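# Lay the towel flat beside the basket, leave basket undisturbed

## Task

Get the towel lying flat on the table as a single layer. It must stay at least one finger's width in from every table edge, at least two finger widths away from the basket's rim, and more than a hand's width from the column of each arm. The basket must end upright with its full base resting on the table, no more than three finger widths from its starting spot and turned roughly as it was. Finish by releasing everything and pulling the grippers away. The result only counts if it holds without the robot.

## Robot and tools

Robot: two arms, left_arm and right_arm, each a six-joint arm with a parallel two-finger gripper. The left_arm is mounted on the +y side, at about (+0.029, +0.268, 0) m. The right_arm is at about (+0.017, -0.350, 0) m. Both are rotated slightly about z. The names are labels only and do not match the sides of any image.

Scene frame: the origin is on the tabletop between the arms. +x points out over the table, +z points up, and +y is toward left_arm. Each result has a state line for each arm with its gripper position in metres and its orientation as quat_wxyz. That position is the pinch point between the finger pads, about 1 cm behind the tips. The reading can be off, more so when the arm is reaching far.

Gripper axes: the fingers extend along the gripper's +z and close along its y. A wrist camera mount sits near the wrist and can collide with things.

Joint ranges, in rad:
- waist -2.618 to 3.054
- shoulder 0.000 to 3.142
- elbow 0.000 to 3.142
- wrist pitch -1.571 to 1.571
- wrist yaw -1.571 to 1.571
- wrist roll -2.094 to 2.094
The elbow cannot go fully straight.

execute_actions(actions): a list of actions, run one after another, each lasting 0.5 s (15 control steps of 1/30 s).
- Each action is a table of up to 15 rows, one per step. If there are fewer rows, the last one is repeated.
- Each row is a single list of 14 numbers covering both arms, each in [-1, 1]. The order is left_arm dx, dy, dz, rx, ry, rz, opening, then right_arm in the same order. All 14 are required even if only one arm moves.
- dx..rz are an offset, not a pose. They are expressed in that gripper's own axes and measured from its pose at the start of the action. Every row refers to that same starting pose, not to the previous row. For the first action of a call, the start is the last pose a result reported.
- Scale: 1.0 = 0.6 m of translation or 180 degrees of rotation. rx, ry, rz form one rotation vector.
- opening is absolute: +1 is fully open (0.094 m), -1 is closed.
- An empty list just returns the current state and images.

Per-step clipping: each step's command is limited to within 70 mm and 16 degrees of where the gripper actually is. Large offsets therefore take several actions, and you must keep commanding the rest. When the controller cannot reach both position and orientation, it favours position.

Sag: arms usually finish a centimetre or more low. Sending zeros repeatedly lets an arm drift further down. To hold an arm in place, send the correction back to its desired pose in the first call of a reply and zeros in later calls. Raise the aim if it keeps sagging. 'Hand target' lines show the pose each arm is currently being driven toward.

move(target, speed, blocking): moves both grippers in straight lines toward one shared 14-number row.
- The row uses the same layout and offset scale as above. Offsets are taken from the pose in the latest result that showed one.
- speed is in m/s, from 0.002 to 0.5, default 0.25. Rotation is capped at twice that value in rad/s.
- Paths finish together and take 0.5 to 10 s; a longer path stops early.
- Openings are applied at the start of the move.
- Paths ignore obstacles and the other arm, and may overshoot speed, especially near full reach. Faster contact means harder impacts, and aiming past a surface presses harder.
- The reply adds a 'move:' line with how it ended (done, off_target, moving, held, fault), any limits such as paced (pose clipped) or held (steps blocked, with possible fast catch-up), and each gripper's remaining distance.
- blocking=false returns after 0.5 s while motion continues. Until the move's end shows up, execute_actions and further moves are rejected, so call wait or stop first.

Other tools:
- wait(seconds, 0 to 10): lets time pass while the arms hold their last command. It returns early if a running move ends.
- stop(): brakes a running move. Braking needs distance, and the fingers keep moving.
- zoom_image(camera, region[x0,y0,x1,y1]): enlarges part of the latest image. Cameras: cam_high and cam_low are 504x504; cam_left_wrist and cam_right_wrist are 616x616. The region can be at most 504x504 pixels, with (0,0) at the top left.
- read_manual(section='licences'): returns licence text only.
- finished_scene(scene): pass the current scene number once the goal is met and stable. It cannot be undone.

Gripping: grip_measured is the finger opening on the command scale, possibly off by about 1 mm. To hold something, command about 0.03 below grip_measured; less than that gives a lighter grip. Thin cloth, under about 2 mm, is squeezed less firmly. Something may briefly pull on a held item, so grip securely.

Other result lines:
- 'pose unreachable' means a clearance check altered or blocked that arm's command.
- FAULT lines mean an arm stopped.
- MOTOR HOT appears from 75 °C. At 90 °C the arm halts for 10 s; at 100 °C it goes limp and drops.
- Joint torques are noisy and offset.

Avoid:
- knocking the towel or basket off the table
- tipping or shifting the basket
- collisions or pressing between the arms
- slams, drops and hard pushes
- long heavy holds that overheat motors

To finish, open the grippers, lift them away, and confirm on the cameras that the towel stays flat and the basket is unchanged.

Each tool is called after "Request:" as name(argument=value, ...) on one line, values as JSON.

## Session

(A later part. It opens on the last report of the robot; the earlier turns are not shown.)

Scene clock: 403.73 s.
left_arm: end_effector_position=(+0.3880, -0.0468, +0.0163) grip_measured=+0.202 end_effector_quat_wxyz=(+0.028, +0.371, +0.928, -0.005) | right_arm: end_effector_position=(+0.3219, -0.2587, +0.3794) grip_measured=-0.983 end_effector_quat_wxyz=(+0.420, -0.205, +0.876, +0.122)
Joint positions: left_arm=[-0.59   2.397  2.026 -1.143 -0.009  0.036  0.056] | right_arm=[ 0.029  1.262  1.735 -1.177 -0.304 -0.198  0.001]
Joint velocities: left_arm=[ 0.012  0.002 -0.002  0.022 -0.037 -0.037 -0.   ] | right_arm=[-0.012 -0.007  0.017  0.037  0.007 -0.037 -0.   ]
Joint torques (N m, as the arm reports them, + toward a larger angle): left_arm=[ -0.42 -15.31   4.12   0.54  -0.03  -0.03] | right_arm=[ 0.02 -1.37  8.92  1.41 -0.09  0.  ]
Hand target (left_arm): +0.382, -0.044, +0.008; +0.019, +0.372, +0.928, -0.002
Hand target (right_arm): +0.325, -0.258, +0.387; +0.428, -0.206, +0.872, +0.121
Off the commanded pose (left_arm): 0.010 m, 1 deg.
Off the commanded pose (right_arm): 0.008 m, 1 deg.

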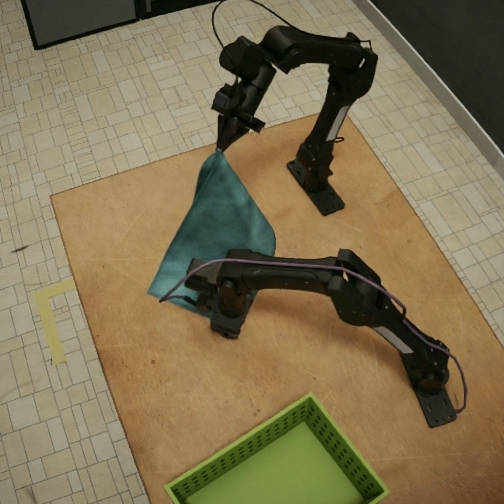

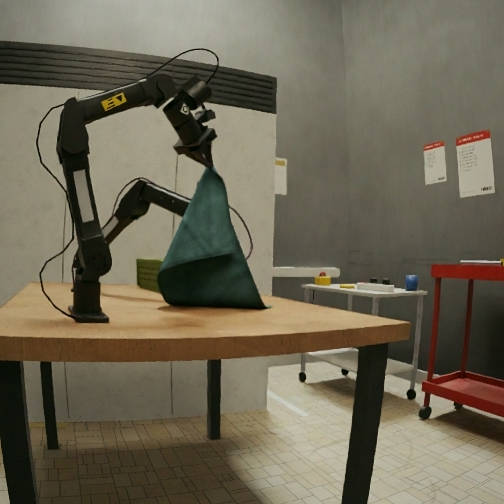

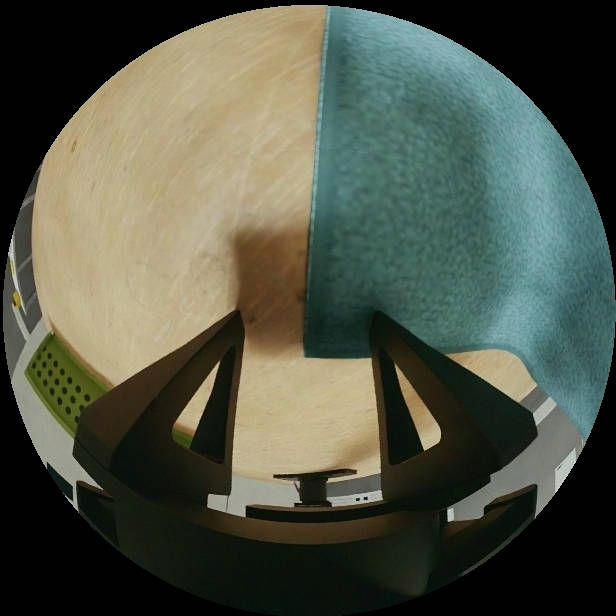

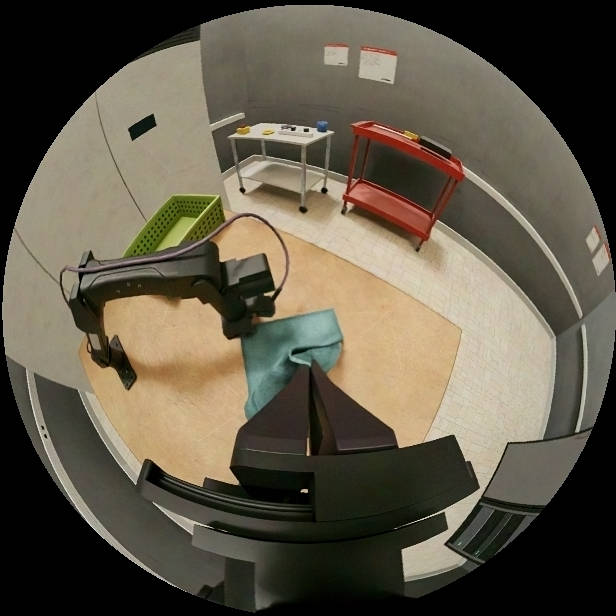

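Request:
execute_actions(actions=[[[0,0,0.004,0,0,0,-0.1, 0,0,0,0,0,0,-1]],[[0,0,0.004,0,0,0,-0.4, 0,0,0,0,0,0,-1]],[[0,0,0.004,0,0,0,-0.7, 0,0,0,0,0,0,-1]],[[0,0,0.004,0,0,0,-1, 0,0,0,0,0,0,-1]]])

Scene clock: 407.13 s.
left_arm: end_effector_position=(+0.3868, -0.0490, +0.0163) grip_measured=-0.969 end_effector_quat_wxyz=(+0.027, +0.372, +0.928, -0.012) | right_arm: end_effector_position=(+0.3198, -0.2589, +0.3769) grip_measured=-0.983 end_effector_quat_wxyz=(+0.414, -0.205, +0.879, +0.122)
Joint positions: left_arm=[-0.59   2.397  2.026 -1.141  0.005  0.036  0.001] | right_arm=[ 0.029  1.262  1.735 -1.191 -0.304 -0.198  0.001]
Joint velocities: left_arm=[-0.012 -0.012 -0.002  0.051 -0.022 -0.007 -0.001] | right_arm=[ 0.012  0.017 -0.012 -0.066 -0.022  0.051 -0.001]
Joint torques (N m, as the arm reports them, + toward a larger angle): left_arm=[ -0.05 -15.2    6.63   0.43   0.04   0.02] | right_arm=[ 0.   -2.39  6.04  1.4  -0.09 -0.01]
Hand target (left_arm): +0.387, -0.049, +0.014; +0.026, +0.372, +0.928, -0.012
Hand target (right_arm): +0.320, -0.259, +0.378; +0.415, -0.205, +0.878, +0.122
Off the commanded pose (left_arm): 0.002 m, 0 deg.
Off the commanded pose (right_arm): 0.001 m, 0 deg.

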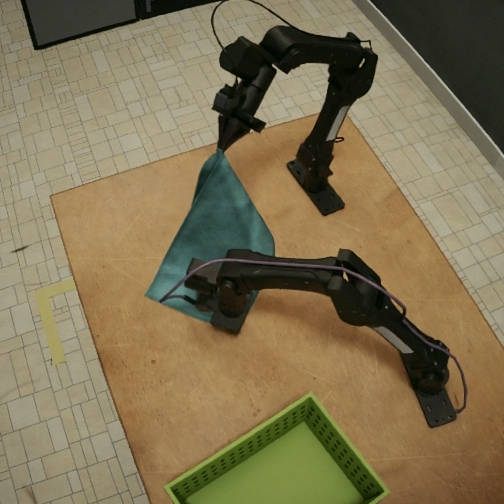

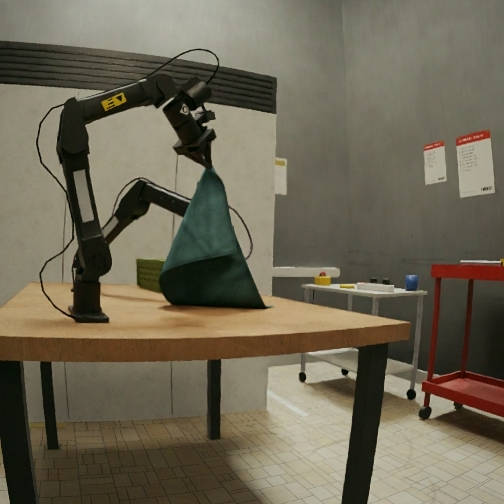

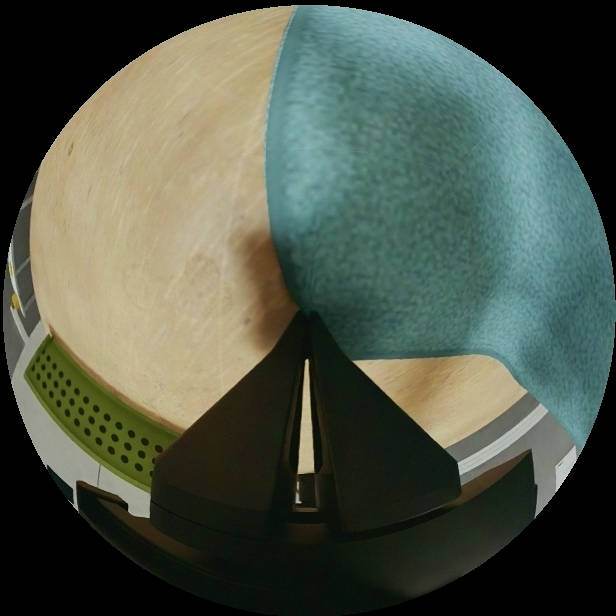

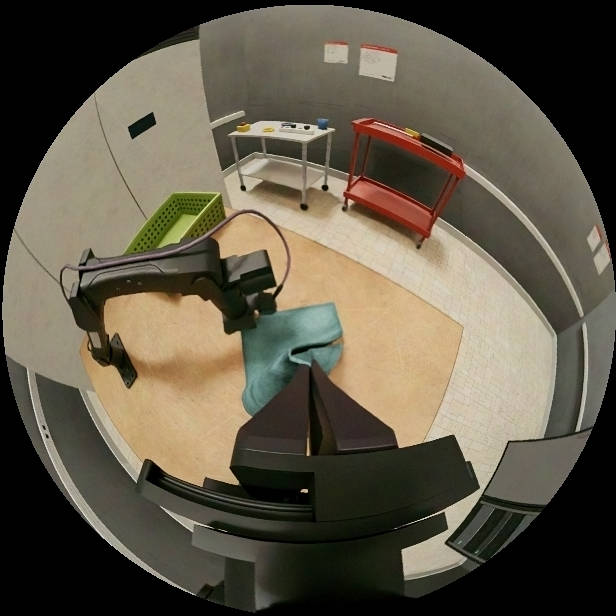

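Request:
move(target=[0,0,-0.1,0,0,0,-1, 0,0,0,0,0,0,-1], speed=0.06)

Scene clock: 410.60 s.
left_arm: end_effector_position=(+0.3810, -0.0439, +0.0631) grip_measured=-0.969 end_effector_quat_wxyz=(+0.014, +0.372, +0.928, -0.008) | right_arm: end_effector_position=(+0.3192, -0.2590, +0.3762) grip_measured=-0.983 end_effector_quat_wxyz=(+0.412, -0.204, +0.880, +0.122)
Joint positions: left_arm=[-0.59   2.379  2.181 -1.34   0.005  0.036  0.001] | right_arm=[ 0.029  1.262  1.735 -1.195 -0.304 -0.198  0.001]
Joint velocities: left_arm=[-0.007 -0.017 -0.007 -0.037  0.051 -0.037 -0.   ] | right_arm=[-0.002 -0.002 -0.017  0.037 -0.007 -0.007 -0.   ]
Joint torques (N m, as the arm reports them, + toward a larger angle): left_arm=[  0.26 -16.28   9.71   0.18   0.03   0.01] | right_arm=[ 0.   -2.42  6.02  1.4  -0.09 -0.01]
Hand target (left_arm): +0.384, -0.046, +0.076; +0.027, +0.372, +0.928, -0.012
Hand target (right_arm): +0.320, -0.259, +0.377; +0.414, -0.204, +0.879, +0.122
Off the commanded pose (left_arm): 0.014 m, 1 deg.
Off the commanded pose (right_arm): 0.001 m, 0 deg.
move: off_target (left_arm)

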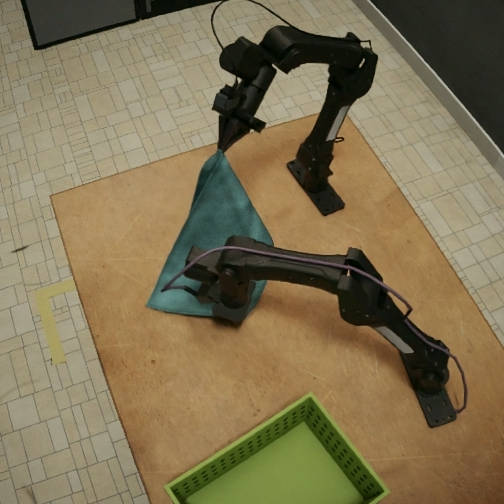

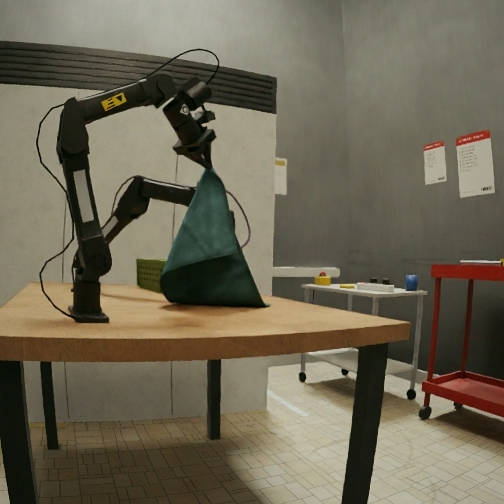

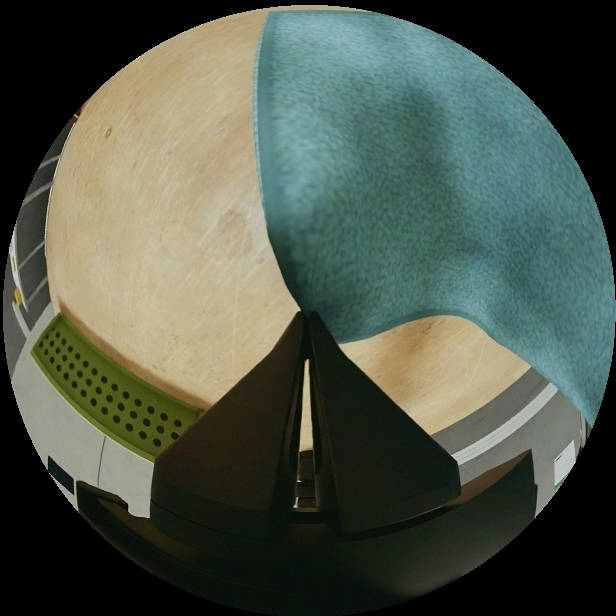

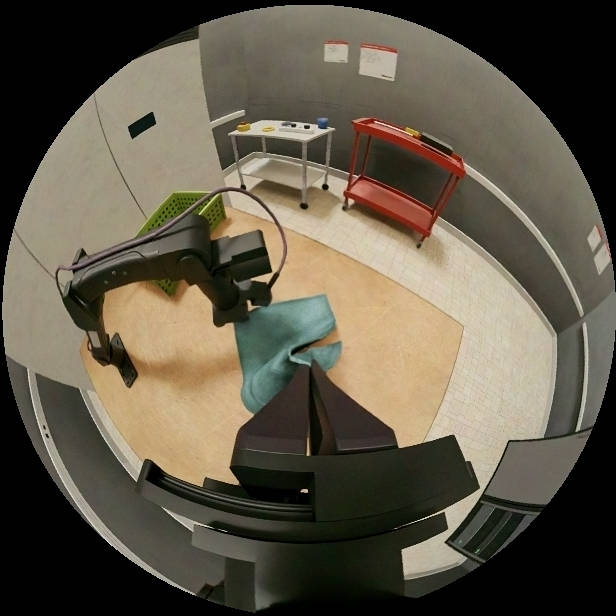

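Request:
move(target=[0,0,-0.015,0,0,0,-1, 0.602,-0.224,0.094,0.143,0.255,0.269,-1], speed=0.12)

Scene clock: 468.30 s.
left_arm: end_effector_position=(+0.3772, -0.0405, +0.0630) grip_measured=-0.969 end_effector_quat_wxyz=(+0.005, +0.372, +0.928, -0.005) | right_arm: end_effector_position=(+0.2076, -0.4458, +0.0577) grip_measured=-0.983 end_effector_quat_wxyz=(+0.000, +0.213, +0.977, -0.000)
Joint positions: left_arm=[-0.59   2.379  2.181 -1.361  0.005  0.036  0.001] | right_arm=[-0.56   1.386  0.856 -1.041  0.    -0.039  0.001]
Joint velocities: left_arm=[-0.002  0.002  0.007  0.022 -0.11  -0.051 -0.001] | right_arm=[-0.002 -0.007 -0.007  0.007 -0.022 -0.066  0.   ]
Joint torques (N m, as the arm reports them, + toward a larger angle): left_arm=[  0.08 -15.23   9.98   0.14   0.01   0.03] | right_arm=[-0.85 -2.56  5.66  0.31  0.08  0.01]
Hand target (left_arm): +0.381, -0.043, +0.072; +0.015, +0.372, +0.928, -0.008
Hand target (right_arm): +0.207, -0.451, +0.054; -0.001, +0.222, +0.975, -0.006
Off the commanded pose (left_arm): 0.010 m, 1 deg.
Off the commanded pose (right_arm): 0.006 m, 1 deg.
move: done

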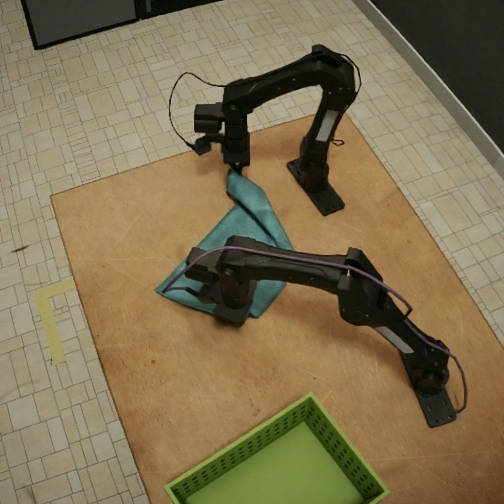

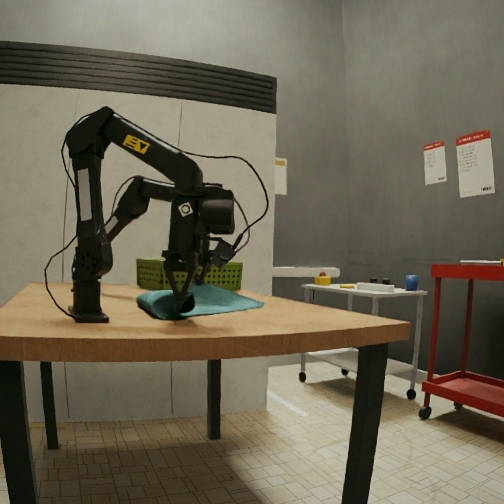

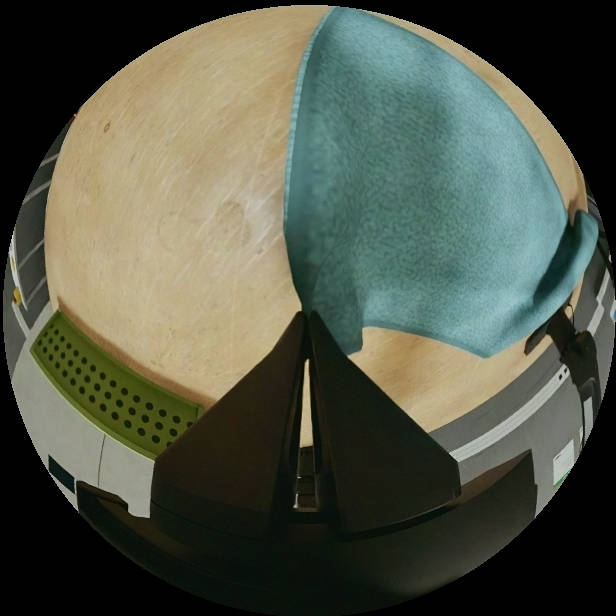

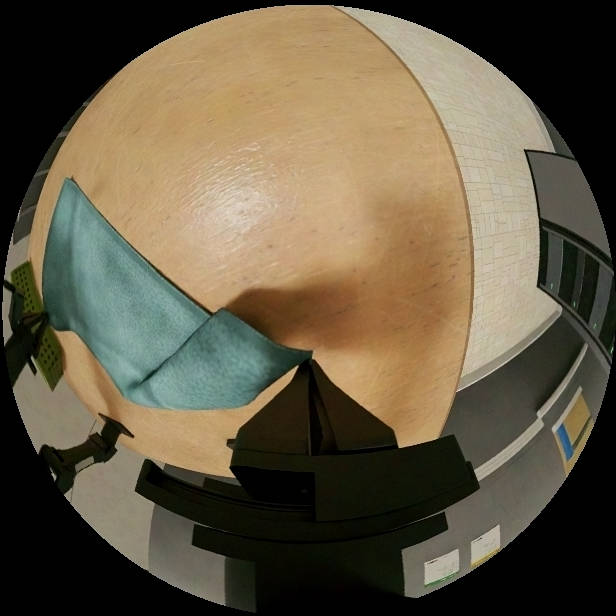

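Request:
execute_actions(actions=[[[0,0,-0.015,0,0,0,-1, 0,0,0.04,0,0,0,-1]],[[0,0,0,0,0,0,-1, 0,0,0.01,0,0,0,-0.3]],[[0,0,0,0,0,0,-1, 0,0,0,0,0,0,0.4]],[[0,0,0,0,0,0,-1, 0,0,-0.12,0,0,0,0.4]],[[0,0,0,0,0,0,-1, 0,0,-0.08,0,0,0,0.4]]])

Scene clock: 472.63 s.
left_arm: end_effector_position=(+0.3733, -0.0371, +0.0630) grip_measured=-0.969 end_effector_quat_wxyz=(-0.005, +0.372, +0.928, -0.001) | right_arm: end_effector_position=(+0.2067, -0.4454, +0.1393) grip_measured=+0.398 end_effector_quat_wxyz=(-0.010, +0.213, +0.977, +0.003)
Joint positions: left_arm=[-0.59   2.379  2.181 -1.381  0.005  0.036  0.001] | right_arm=[-0.56   1.363  1.166 -1.395  0.    -0.039  0.066]
Joint velocities: left_arm=[ 0.007 -0.007 -0.022 -0.007  0.037 -0.051 -0.001] | right_arm=[-0.022  0.007 -0.002 -0.081  0.022  0.022 -0.001]
Joint torques (N m, as the arm reports them, + toward a larger angle): left_arm=[ -0.09 -15.06   6.98   0.24   0.     0.03] | right_arm=[-0.04 -3.82  8.34  0.16  0.01 -0.01]
Hand target (left_arm): +0.373, -0.037, +0.063; -0.005, +0.372, +0.928, -0.001
Hand target (right_arm): +0.207, -0.446, +0.145; -0.006, +0.213, +0.977, +0.001
Off the commanded pose (left_arm): 0.000 m, 0 deg.
Off the commanded pose (right_arm): 0.006 m, 0 deg.

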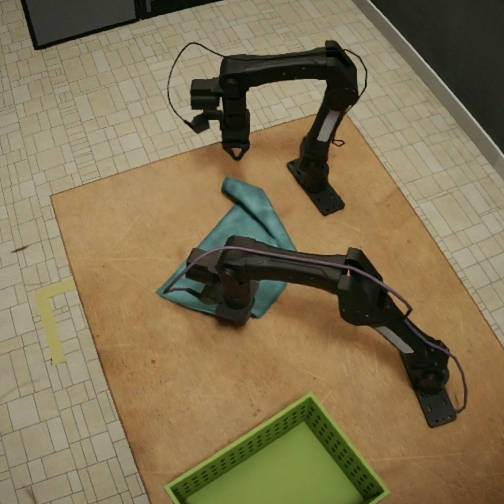

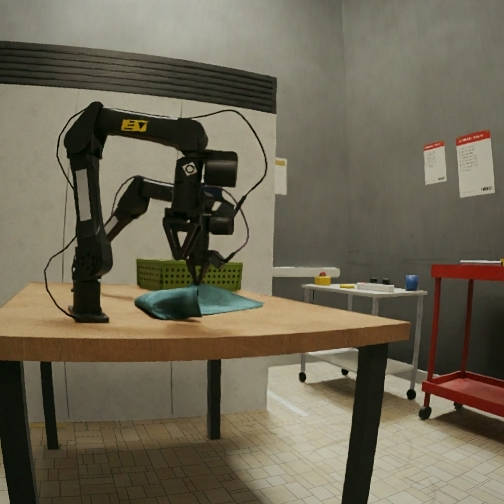

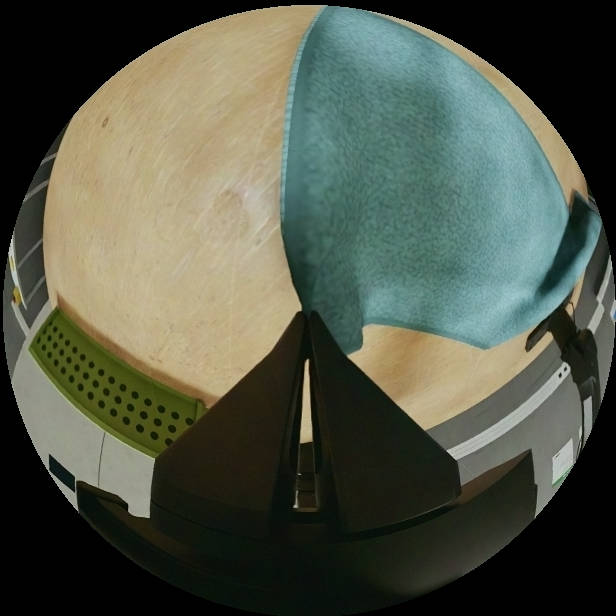

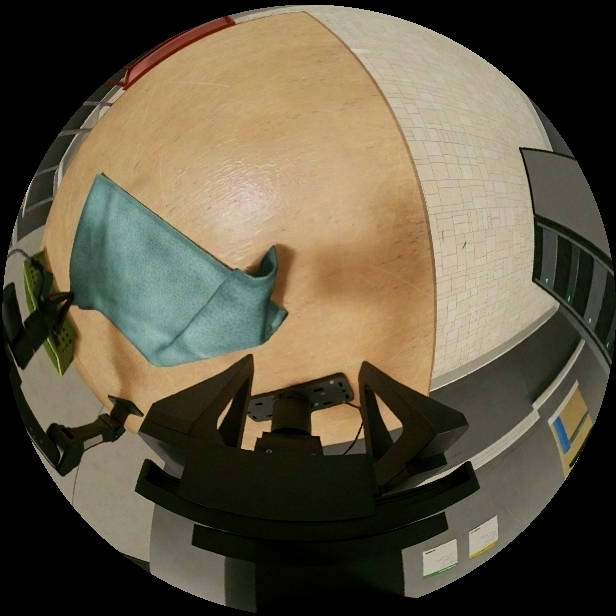

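Request:
move(target=[0.172,-0.309,0.0,0,0,-0.16,-1, -0.151,0.482,-0.017,0,0,-0.057,0.3], speed=0.12)

Scene clock: 481.60 s.
left_arm: end_effector_position=(+0.1747, -0.1054, +0.0665) grip_measured=-0.969 end_effector_quat_wxyz=(-0.003, +0.134, +0.991, -0.001) | right_arm: end_effector_position=(+0.4087, -0.2240, +0.1434) grip_measured=+0.302 end_effector_quat_wxyz=(-0.006, +0.125, +0.992, +0.010)
Joint positions: left_arm=[-1.063  2.093  1.723 -1.202  0.005 -0.929  0.001] | right_arm=[ 0.208  2.156  2.128 -1.546 -0.024  0.549  0.061]
Joint velocities: left_arm=[-0.007 -0.022  0.002 -0.066 -0.095 -0.037 -0.001] | right_arm=[-0.002  0.002  0.007  0.007  0.007 -0.037  0.001]
Joint torques (N m, as the arm reports them, + toward a larger angle): left_arm=[ -0.01 -14.03   4.73   0.32   0.03  -0.12] | right_arm=[ 0.63 -9.5   8.9   0.09 -0.04  0.05]
Hand target (left_arm): +0.172, -0.102, +0.067; -0.003, +0.129, +0.992, -0.001
Hand target (right_arm): +0.410, -0.220, +0.150; -0.000, +0.125, +0.992, +0.016
Off the commanded pose (left_arm): 0.007 m, 1 deg.
Off the commanded pose (right_arm): 0.006 m, 1 deg.
joint sent to its limit (right arm) — the command would take joint 4 (wrist pitch) past its lower limit, so that joint was sent only as far as its limit.
move: done

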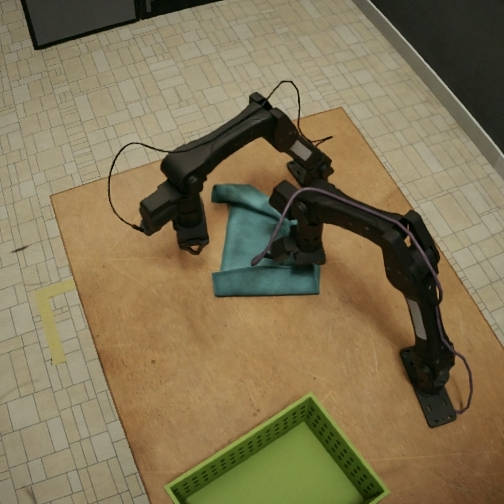

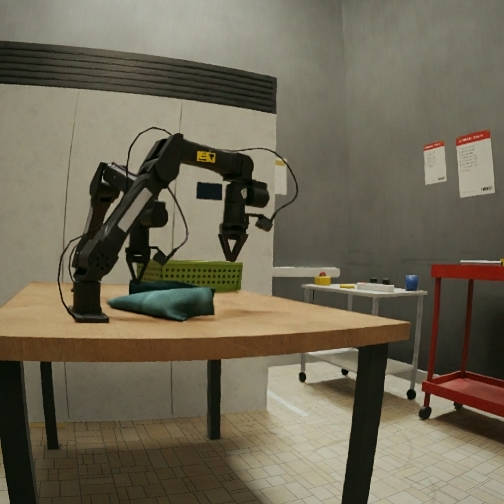

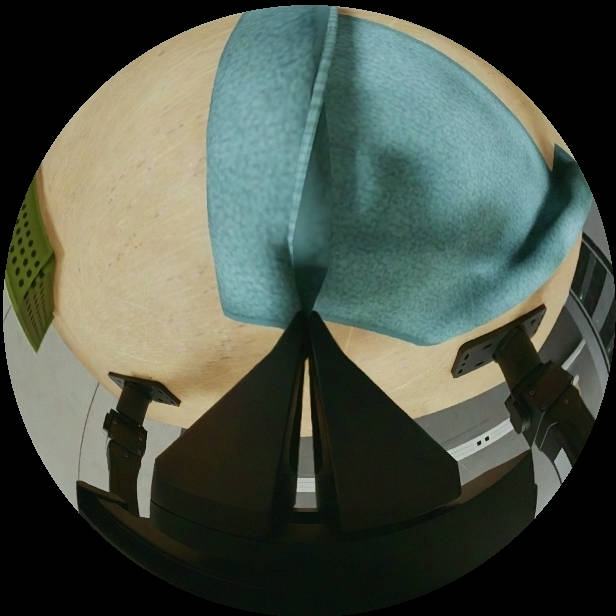

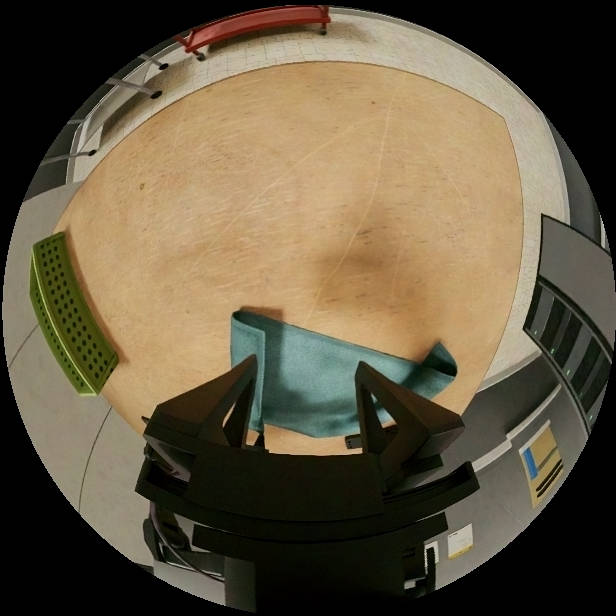

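Request:
zoom_image(camera="cam_high", region=[120, 140, 380, 340])

Request:
zoom_image(camera="cam_right_wrist", region=[180, 260, 500, 480])

Region (120, 140, 380, 340) of cam_high's 504x504 image, scaled by 1.938, with more detail than that image has; it fills the top 388 rows of this view, and the rest is white.

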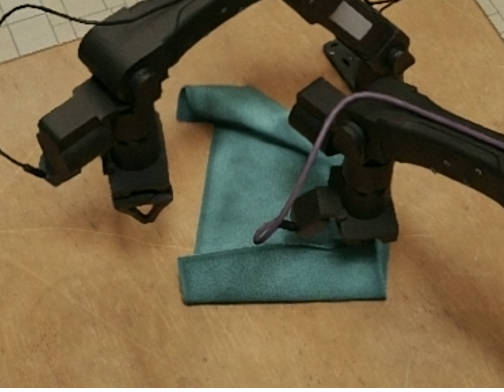

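Region (180, 260, 500, 480) of cam_right_wrist's 616x616 image, scaled by 1.575, with more detail than that image has; it fills the top 346 rows of this view, and the rest is white.

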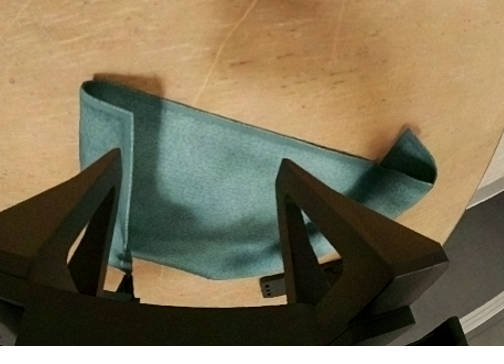

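Request:
move(target=[0.055,0.478,-0.07,0,0,0.293,-1, 0,0,-0.01,0,0,0,0.3], speed=0.12)

Scene clock: 506.17 s.
left_arm: end_effector_position=(+0.2247, +0.1744, +0.1079) grip_measured=-0.969 end_effector_quat_wxyz=(+0.005, +0.559, +0.829, -0.002) | right_arm: end_effector_position=(+0.4084, -0.2241, +0.1434) grip_measured=+0.302 end_effector_quat_wxyz=(-0.007, +0.125, +0.992, +0.010)
Joint positions: left_arm=[-0.312  1.357  1.037 -1.241  0.005  0.738  0.001] | right_arm=[ 0.208  2.156  2.128 -1.547 -0.024  0.55   0.061]
Joint velocities: left_arm=[ 0.002 -0.022  0.007 -0.066 -0.037  0.037  0.   ] | right_arm=[-0.007 -0.027 -0.022  0.037  0.022  0.066  0.   ]
Joint torques (N m, as the arm reports them, + toward a larger angle): left_arm=[ 0.77 -6.54  4.74  0.11 -0.04  0.14] | right_arm=[ -0.04 -10.     7.56   0.11   0.    -0.02]
Hand target (left_arm): +0.216, +0.181, +0.105; -0.006, +0.561, +0.828, -0.002
Hand target (right_arm): +0.409, -0.224, +0.149; -0.002, +0.125, +0.992, +0.012
Off the commanded pose (left_arm): 0.008 m, 1 deg.
Off the commanded pose (right_arm): 0.006 m, 0 deg.
joint sent to its limit (right arm) — the command would take joint 4 (wrist pitch) past its lower limit, so that joint was sent only as far as its limit.
move: done

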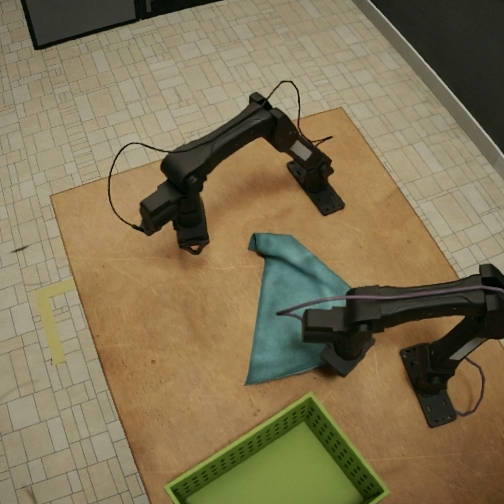

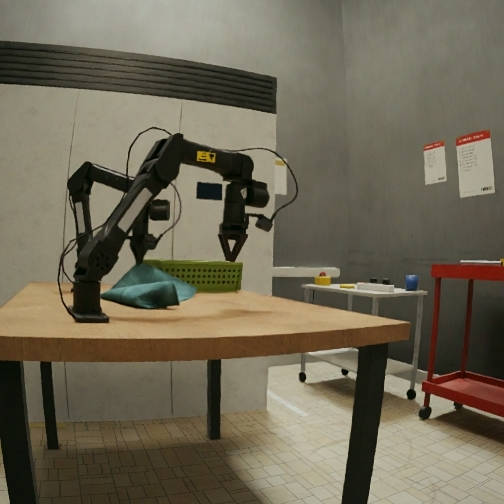

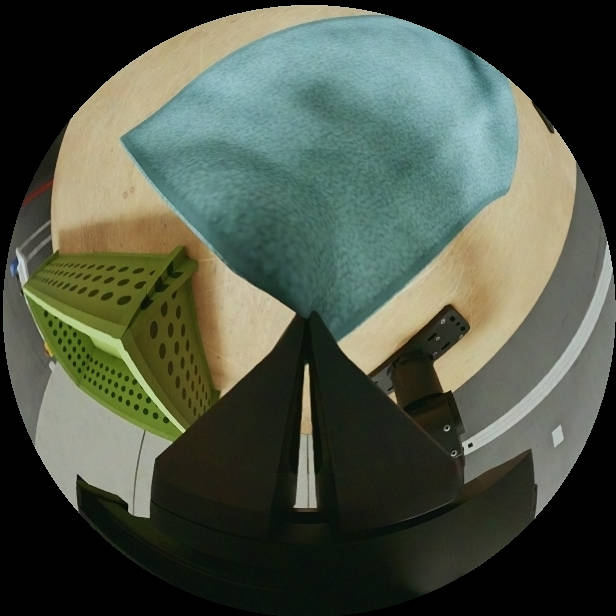

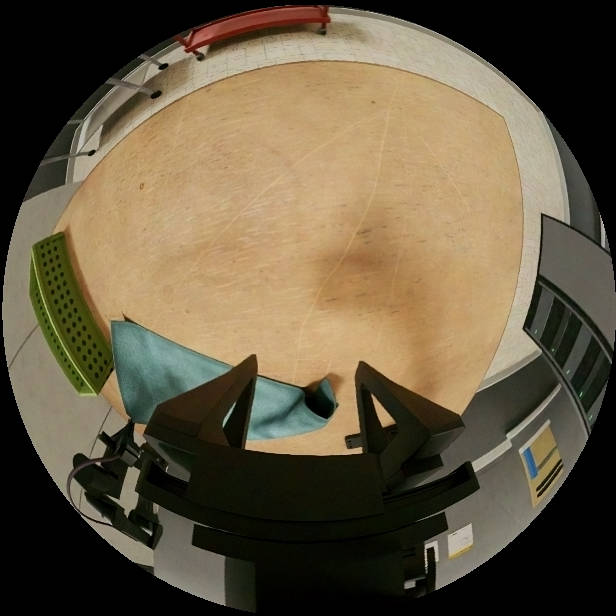

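Request:
move(target=[0.012,0.005,0.0,0,0,0,-1, 0.192,-0.180,-0.028,0,0,0.27,0.3], speed=0.2)

Scene clock: 532.80 s.
left_arm: end_effector_position=(+0.2269, +0.1792, +0.1079) grip_measured=-0.969 end_effector_quat_wxyz=(+0.005, +0.558, +0.830, -0.002) | right_arm: end_effector_position=(+0.2732, -0.2968, +0.1556) grip_measured=+0.302 end_effector_quat_wxyz=(-0.018, +0.514, +0.858, +0.000)
Joint positions: left_arm=[-0.288  1.357  1.037 -1.241  0.005  0.76   0.001] | right_arm=[ 0.095  1.559  1.404 -1.441 -0.024  1.266  0.061]
Joint velocities: left_arm=[ 0.007 -0.002  0.002  0.037 -0.037 -0.007 -0.001] | right_arm=[ 0.007 -0.007 -0.017 -0.051  0.037  0.007 -0.   ]
Joint torques (N m, as the arm reports them, + toward a larger angle): left_arm=[ 0.61 -5.88  6.05  0.29  0.    0.15] | right_arm=[-0.75 -7.3   5.44  0.13  0.02  0.06]
Hand target (left_arm): +0.225, +0.182, +0.108; +0.004, +0.558, +0.830, -0.002
Hand target (right_arm): +0.270, -0.301, +0.161; -0.010, +0.522, +0.853, +0.005
Off the commanded pose (left_arm): 0.004 m, 0 deg.
Off the commanded pose (right_arm): 0.007 m, 2 deg.
move: done

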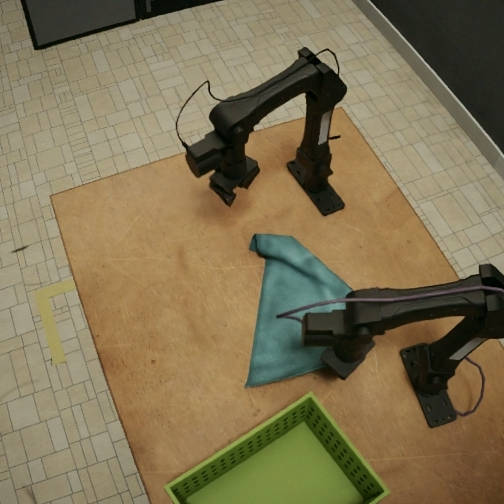

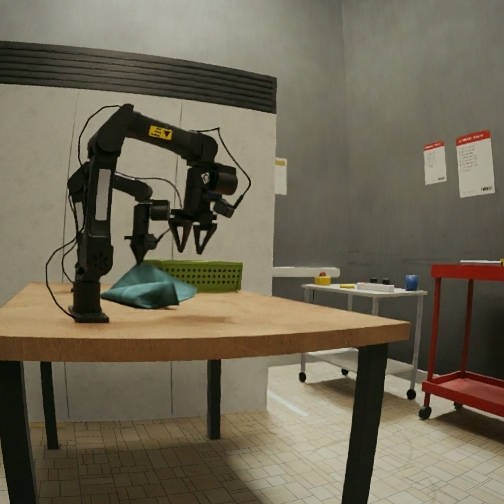

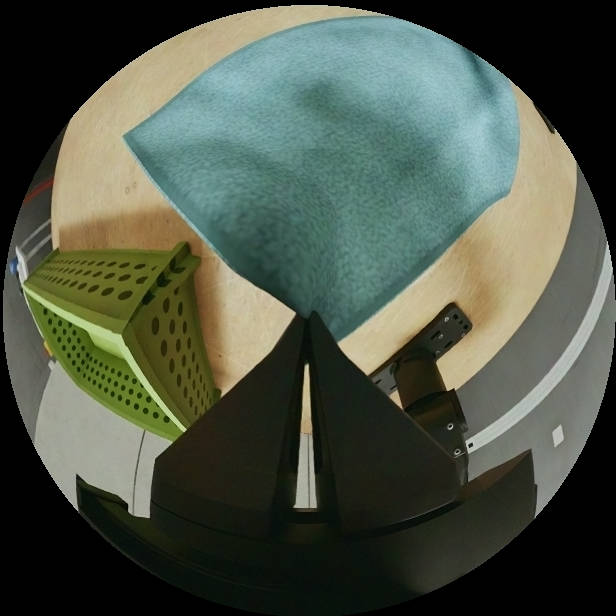

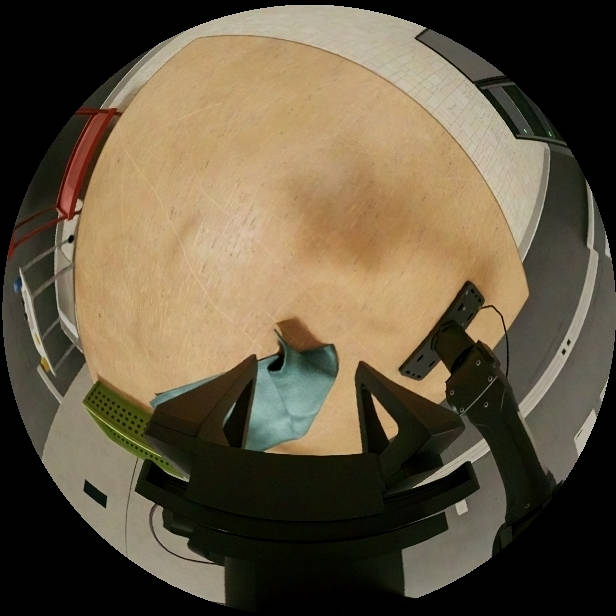

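Request:
zoom_image(camera="cam_high", region=[200, 190, 400, 400])

Request:
zoom_image(camera="cam_right_wrist", region=[200, 290, 420, 470])

Region (200, 190, 400, 400) of cam_high's 504x504 image, scaled by 2.400, with more detail than that image has; it fills the left 480 columns of this view, and the rest is white.

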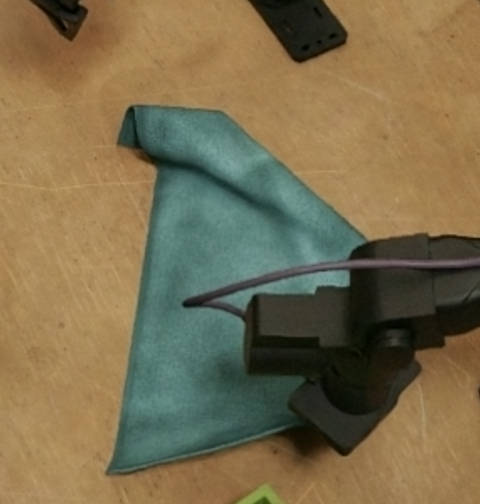

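Region (200, 290, 420, 470) of cam_right_wrist's 616x616 image, scaled by 2.291, with more detail than that image has; it fills the top 412 rows of this view, and the rest is white.

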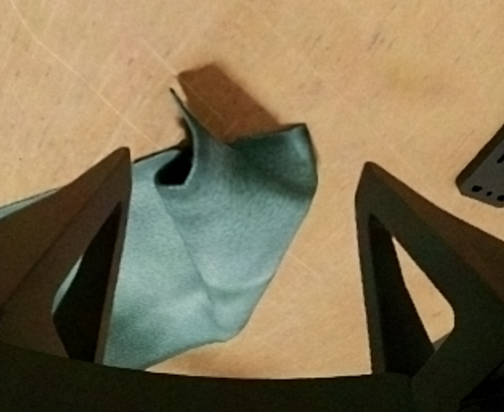

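Request:
move(target=[0.004,0.008,0.0,0,0,0,-1, 0.10,0.058,0.11,0,0,0,0.4], speed=0.1)

Scene clock: 553.43 s.
left_arm: end_effector_position=(+0.2282, +0.1821, +0.1079) grip_measured=-0.969 end_effector_quat_wxyz=(+0.005, +0.557, +0.831, -0.002) | right_arm: end_effector_position=(+0.2734, -0.2286, +0.0945) grip_measured=+0.398 end_effector_quat_wxyz=(-0.017, +0.514, +0.858, +0.003)
Joint positions: left_arm=[-0.273  1.357  1.037 -1.241  0.005  0.773  0.001] | right_arm=[ 0.329  1.641  1.245 -1.19  -0.032  1.499  0.066]
Joint velocities: left_arm=[-0.007  0.002  0.007 -0.022  0.095 -0.037  0.   ] | right_arm=[-0.012  0.007  0.012 -0.022 -0.037  0.081 -0.   ]
Joint torques (N m, as the arm reports them, + toward a larger angle): left_arm=[ 0.68 -4.36  7.43  0.3   0.01  0.12] | right_arm=[ 0.75 -5.2   5.74  0.19 -0.03  0.03]
Hand target (left_arm): +0.230, +0.183, +0.108; +0.005, +0.558, +0.830, -0.002
Hand target (right_arm): +0.273, -0.226, +0.091; -0.019, +0.514, +0.858, +0.002
Off the commanded pose (left_arm): 0.002 m, 0 deg.
Off the commanded pose (right_arm): 0.004 m, 0 deg.
move: done

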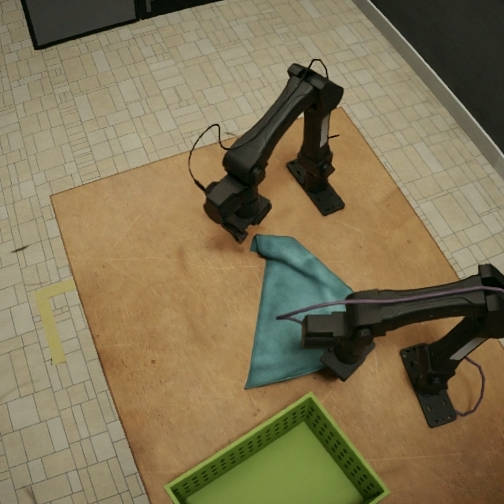

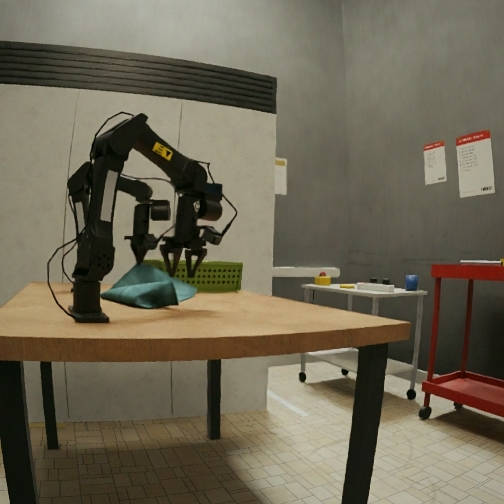

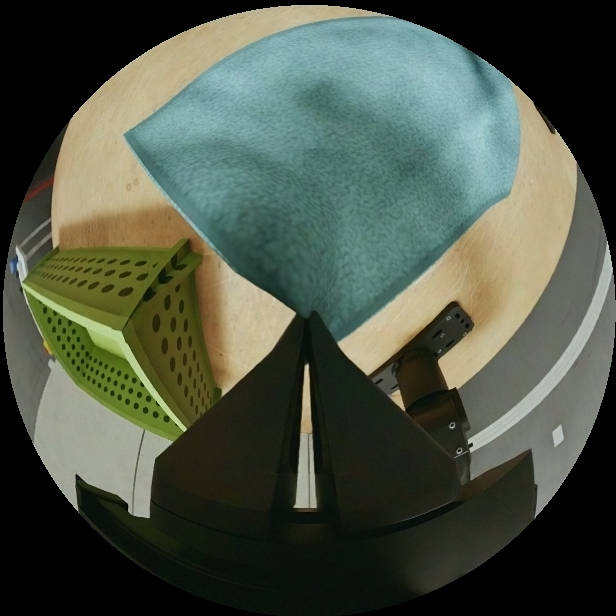

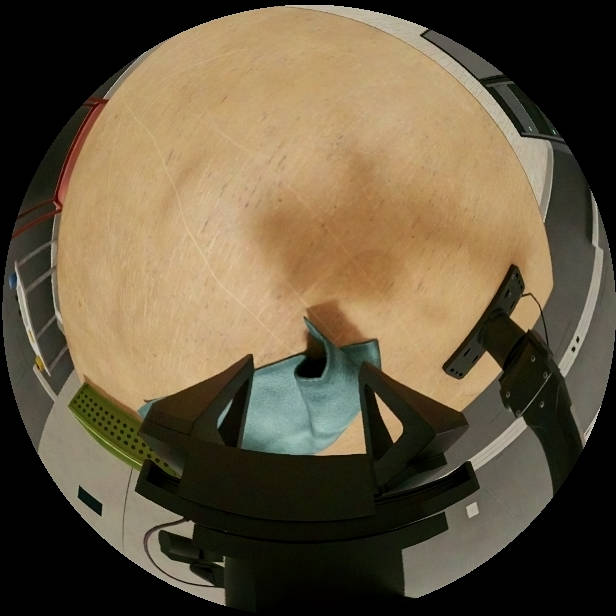

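Request:
zoom_image(camera="cam_right_wrist", region=[220, 280, 420, 450])

Region (220, 280, 420, 450) of cam_right_wrist's 616x616 image, scaled by 2.520, with more detail than that image has; it fills the top 428 rows of this view, and the rest is white.

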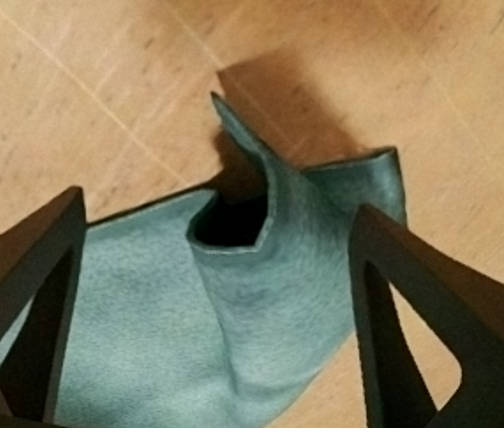

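Request:
move(target=[0,0,0,0,0,0,-1, 0.0,-0.01,0.045,0,0,-0.134,0.0], speed=0.06)

Scene clock: 570.40 s.
left_arm: end_effector_position=(+0.2282, +0.1821, +0.1079) grip_measured=-0.969 end_effector_quat_wxyz=(+0.005, +0.557, +0.831, -0.002) | right_arm: end_effector_position=(+0.2668, -0.2316, +0.0685) grip_measured=+0.002 end_effector_quat_wxyz=(-0.019, +0.328, +0.944, +0.004)
Joint positions: left_arm=[-0.273  1.357  1.037 -1.241  0.005  0.773  0.001] | right_arm=[ 0.329  1.641  1.139 -1.092 -0.032  1.089  0.047]
Joint velocities: left_arm=[ 0.012  0.007  0.002 -0.066 -0.007  0.007  0.   ] | right_arm=[-0.027 -0.007 -0.022  0.081 -0.007 -0.007  0.001]
Joint torques (N m, as the arm reports them, + toward a larger angle): left_arm=[ 0.09 -4.88  6.94  0.29  0.01  0.01] | right_arm=[ 0.14 -5.86  5.38  0.25 -0.01 -0.05]
Hand target (left_arm): +0.228, +0.182, +0.108; +0.005, +0.557, +0.831, -0.002
Hand target (right_arm): +0.267, -0.231, +0.068; -0.017, +0.323, +0.946, +0.006
Off the commanded pose (left_arm): 0.000 m, 0 deg.
Off the commanded pose (right_arm): 0.001 m, 1 deg.
move: done

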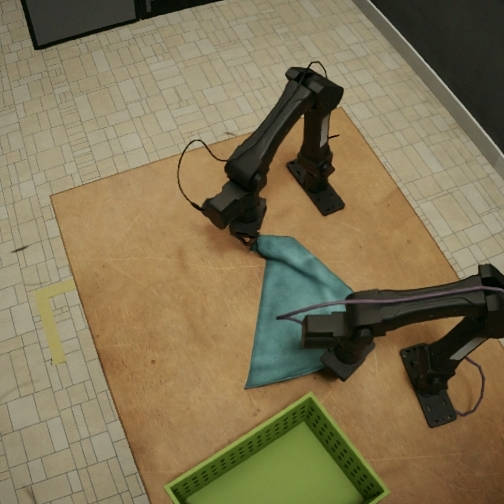

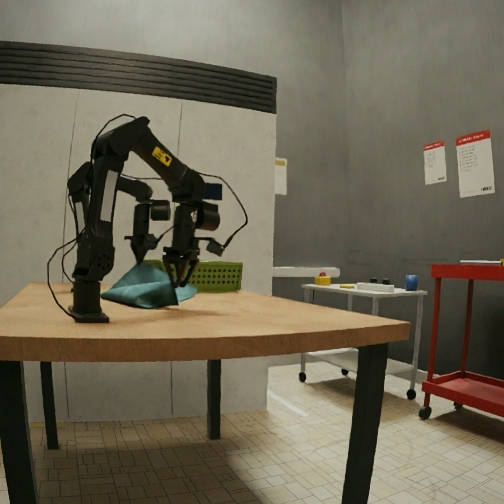

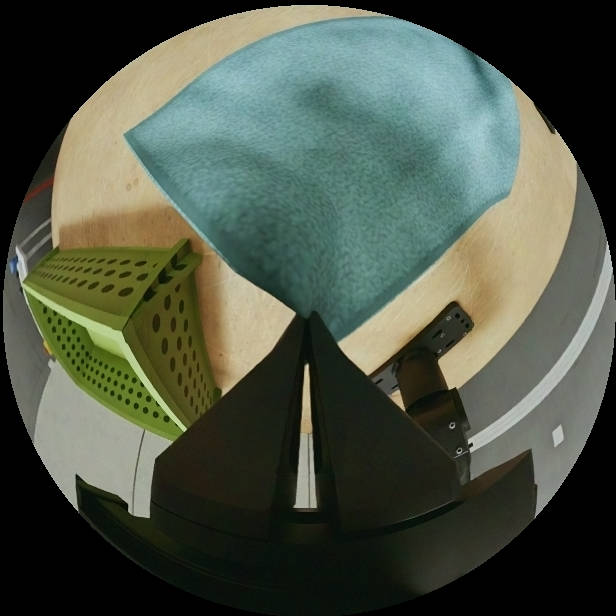

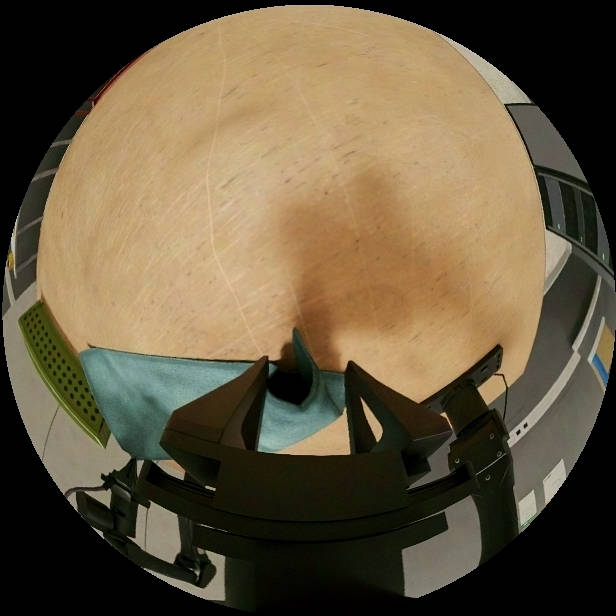

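Request:
zoom_image(camera="cam_right_wrist", region=[220, 290, 400, 450])

Region (220, 290, 400, 450) of cam_right_wrist's 616x616 image, scaled by 2.800, with more detail than that image has.

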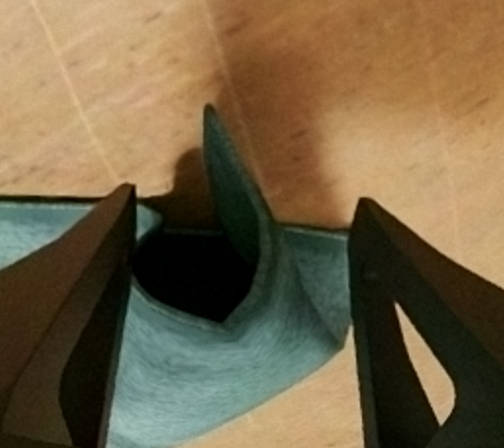

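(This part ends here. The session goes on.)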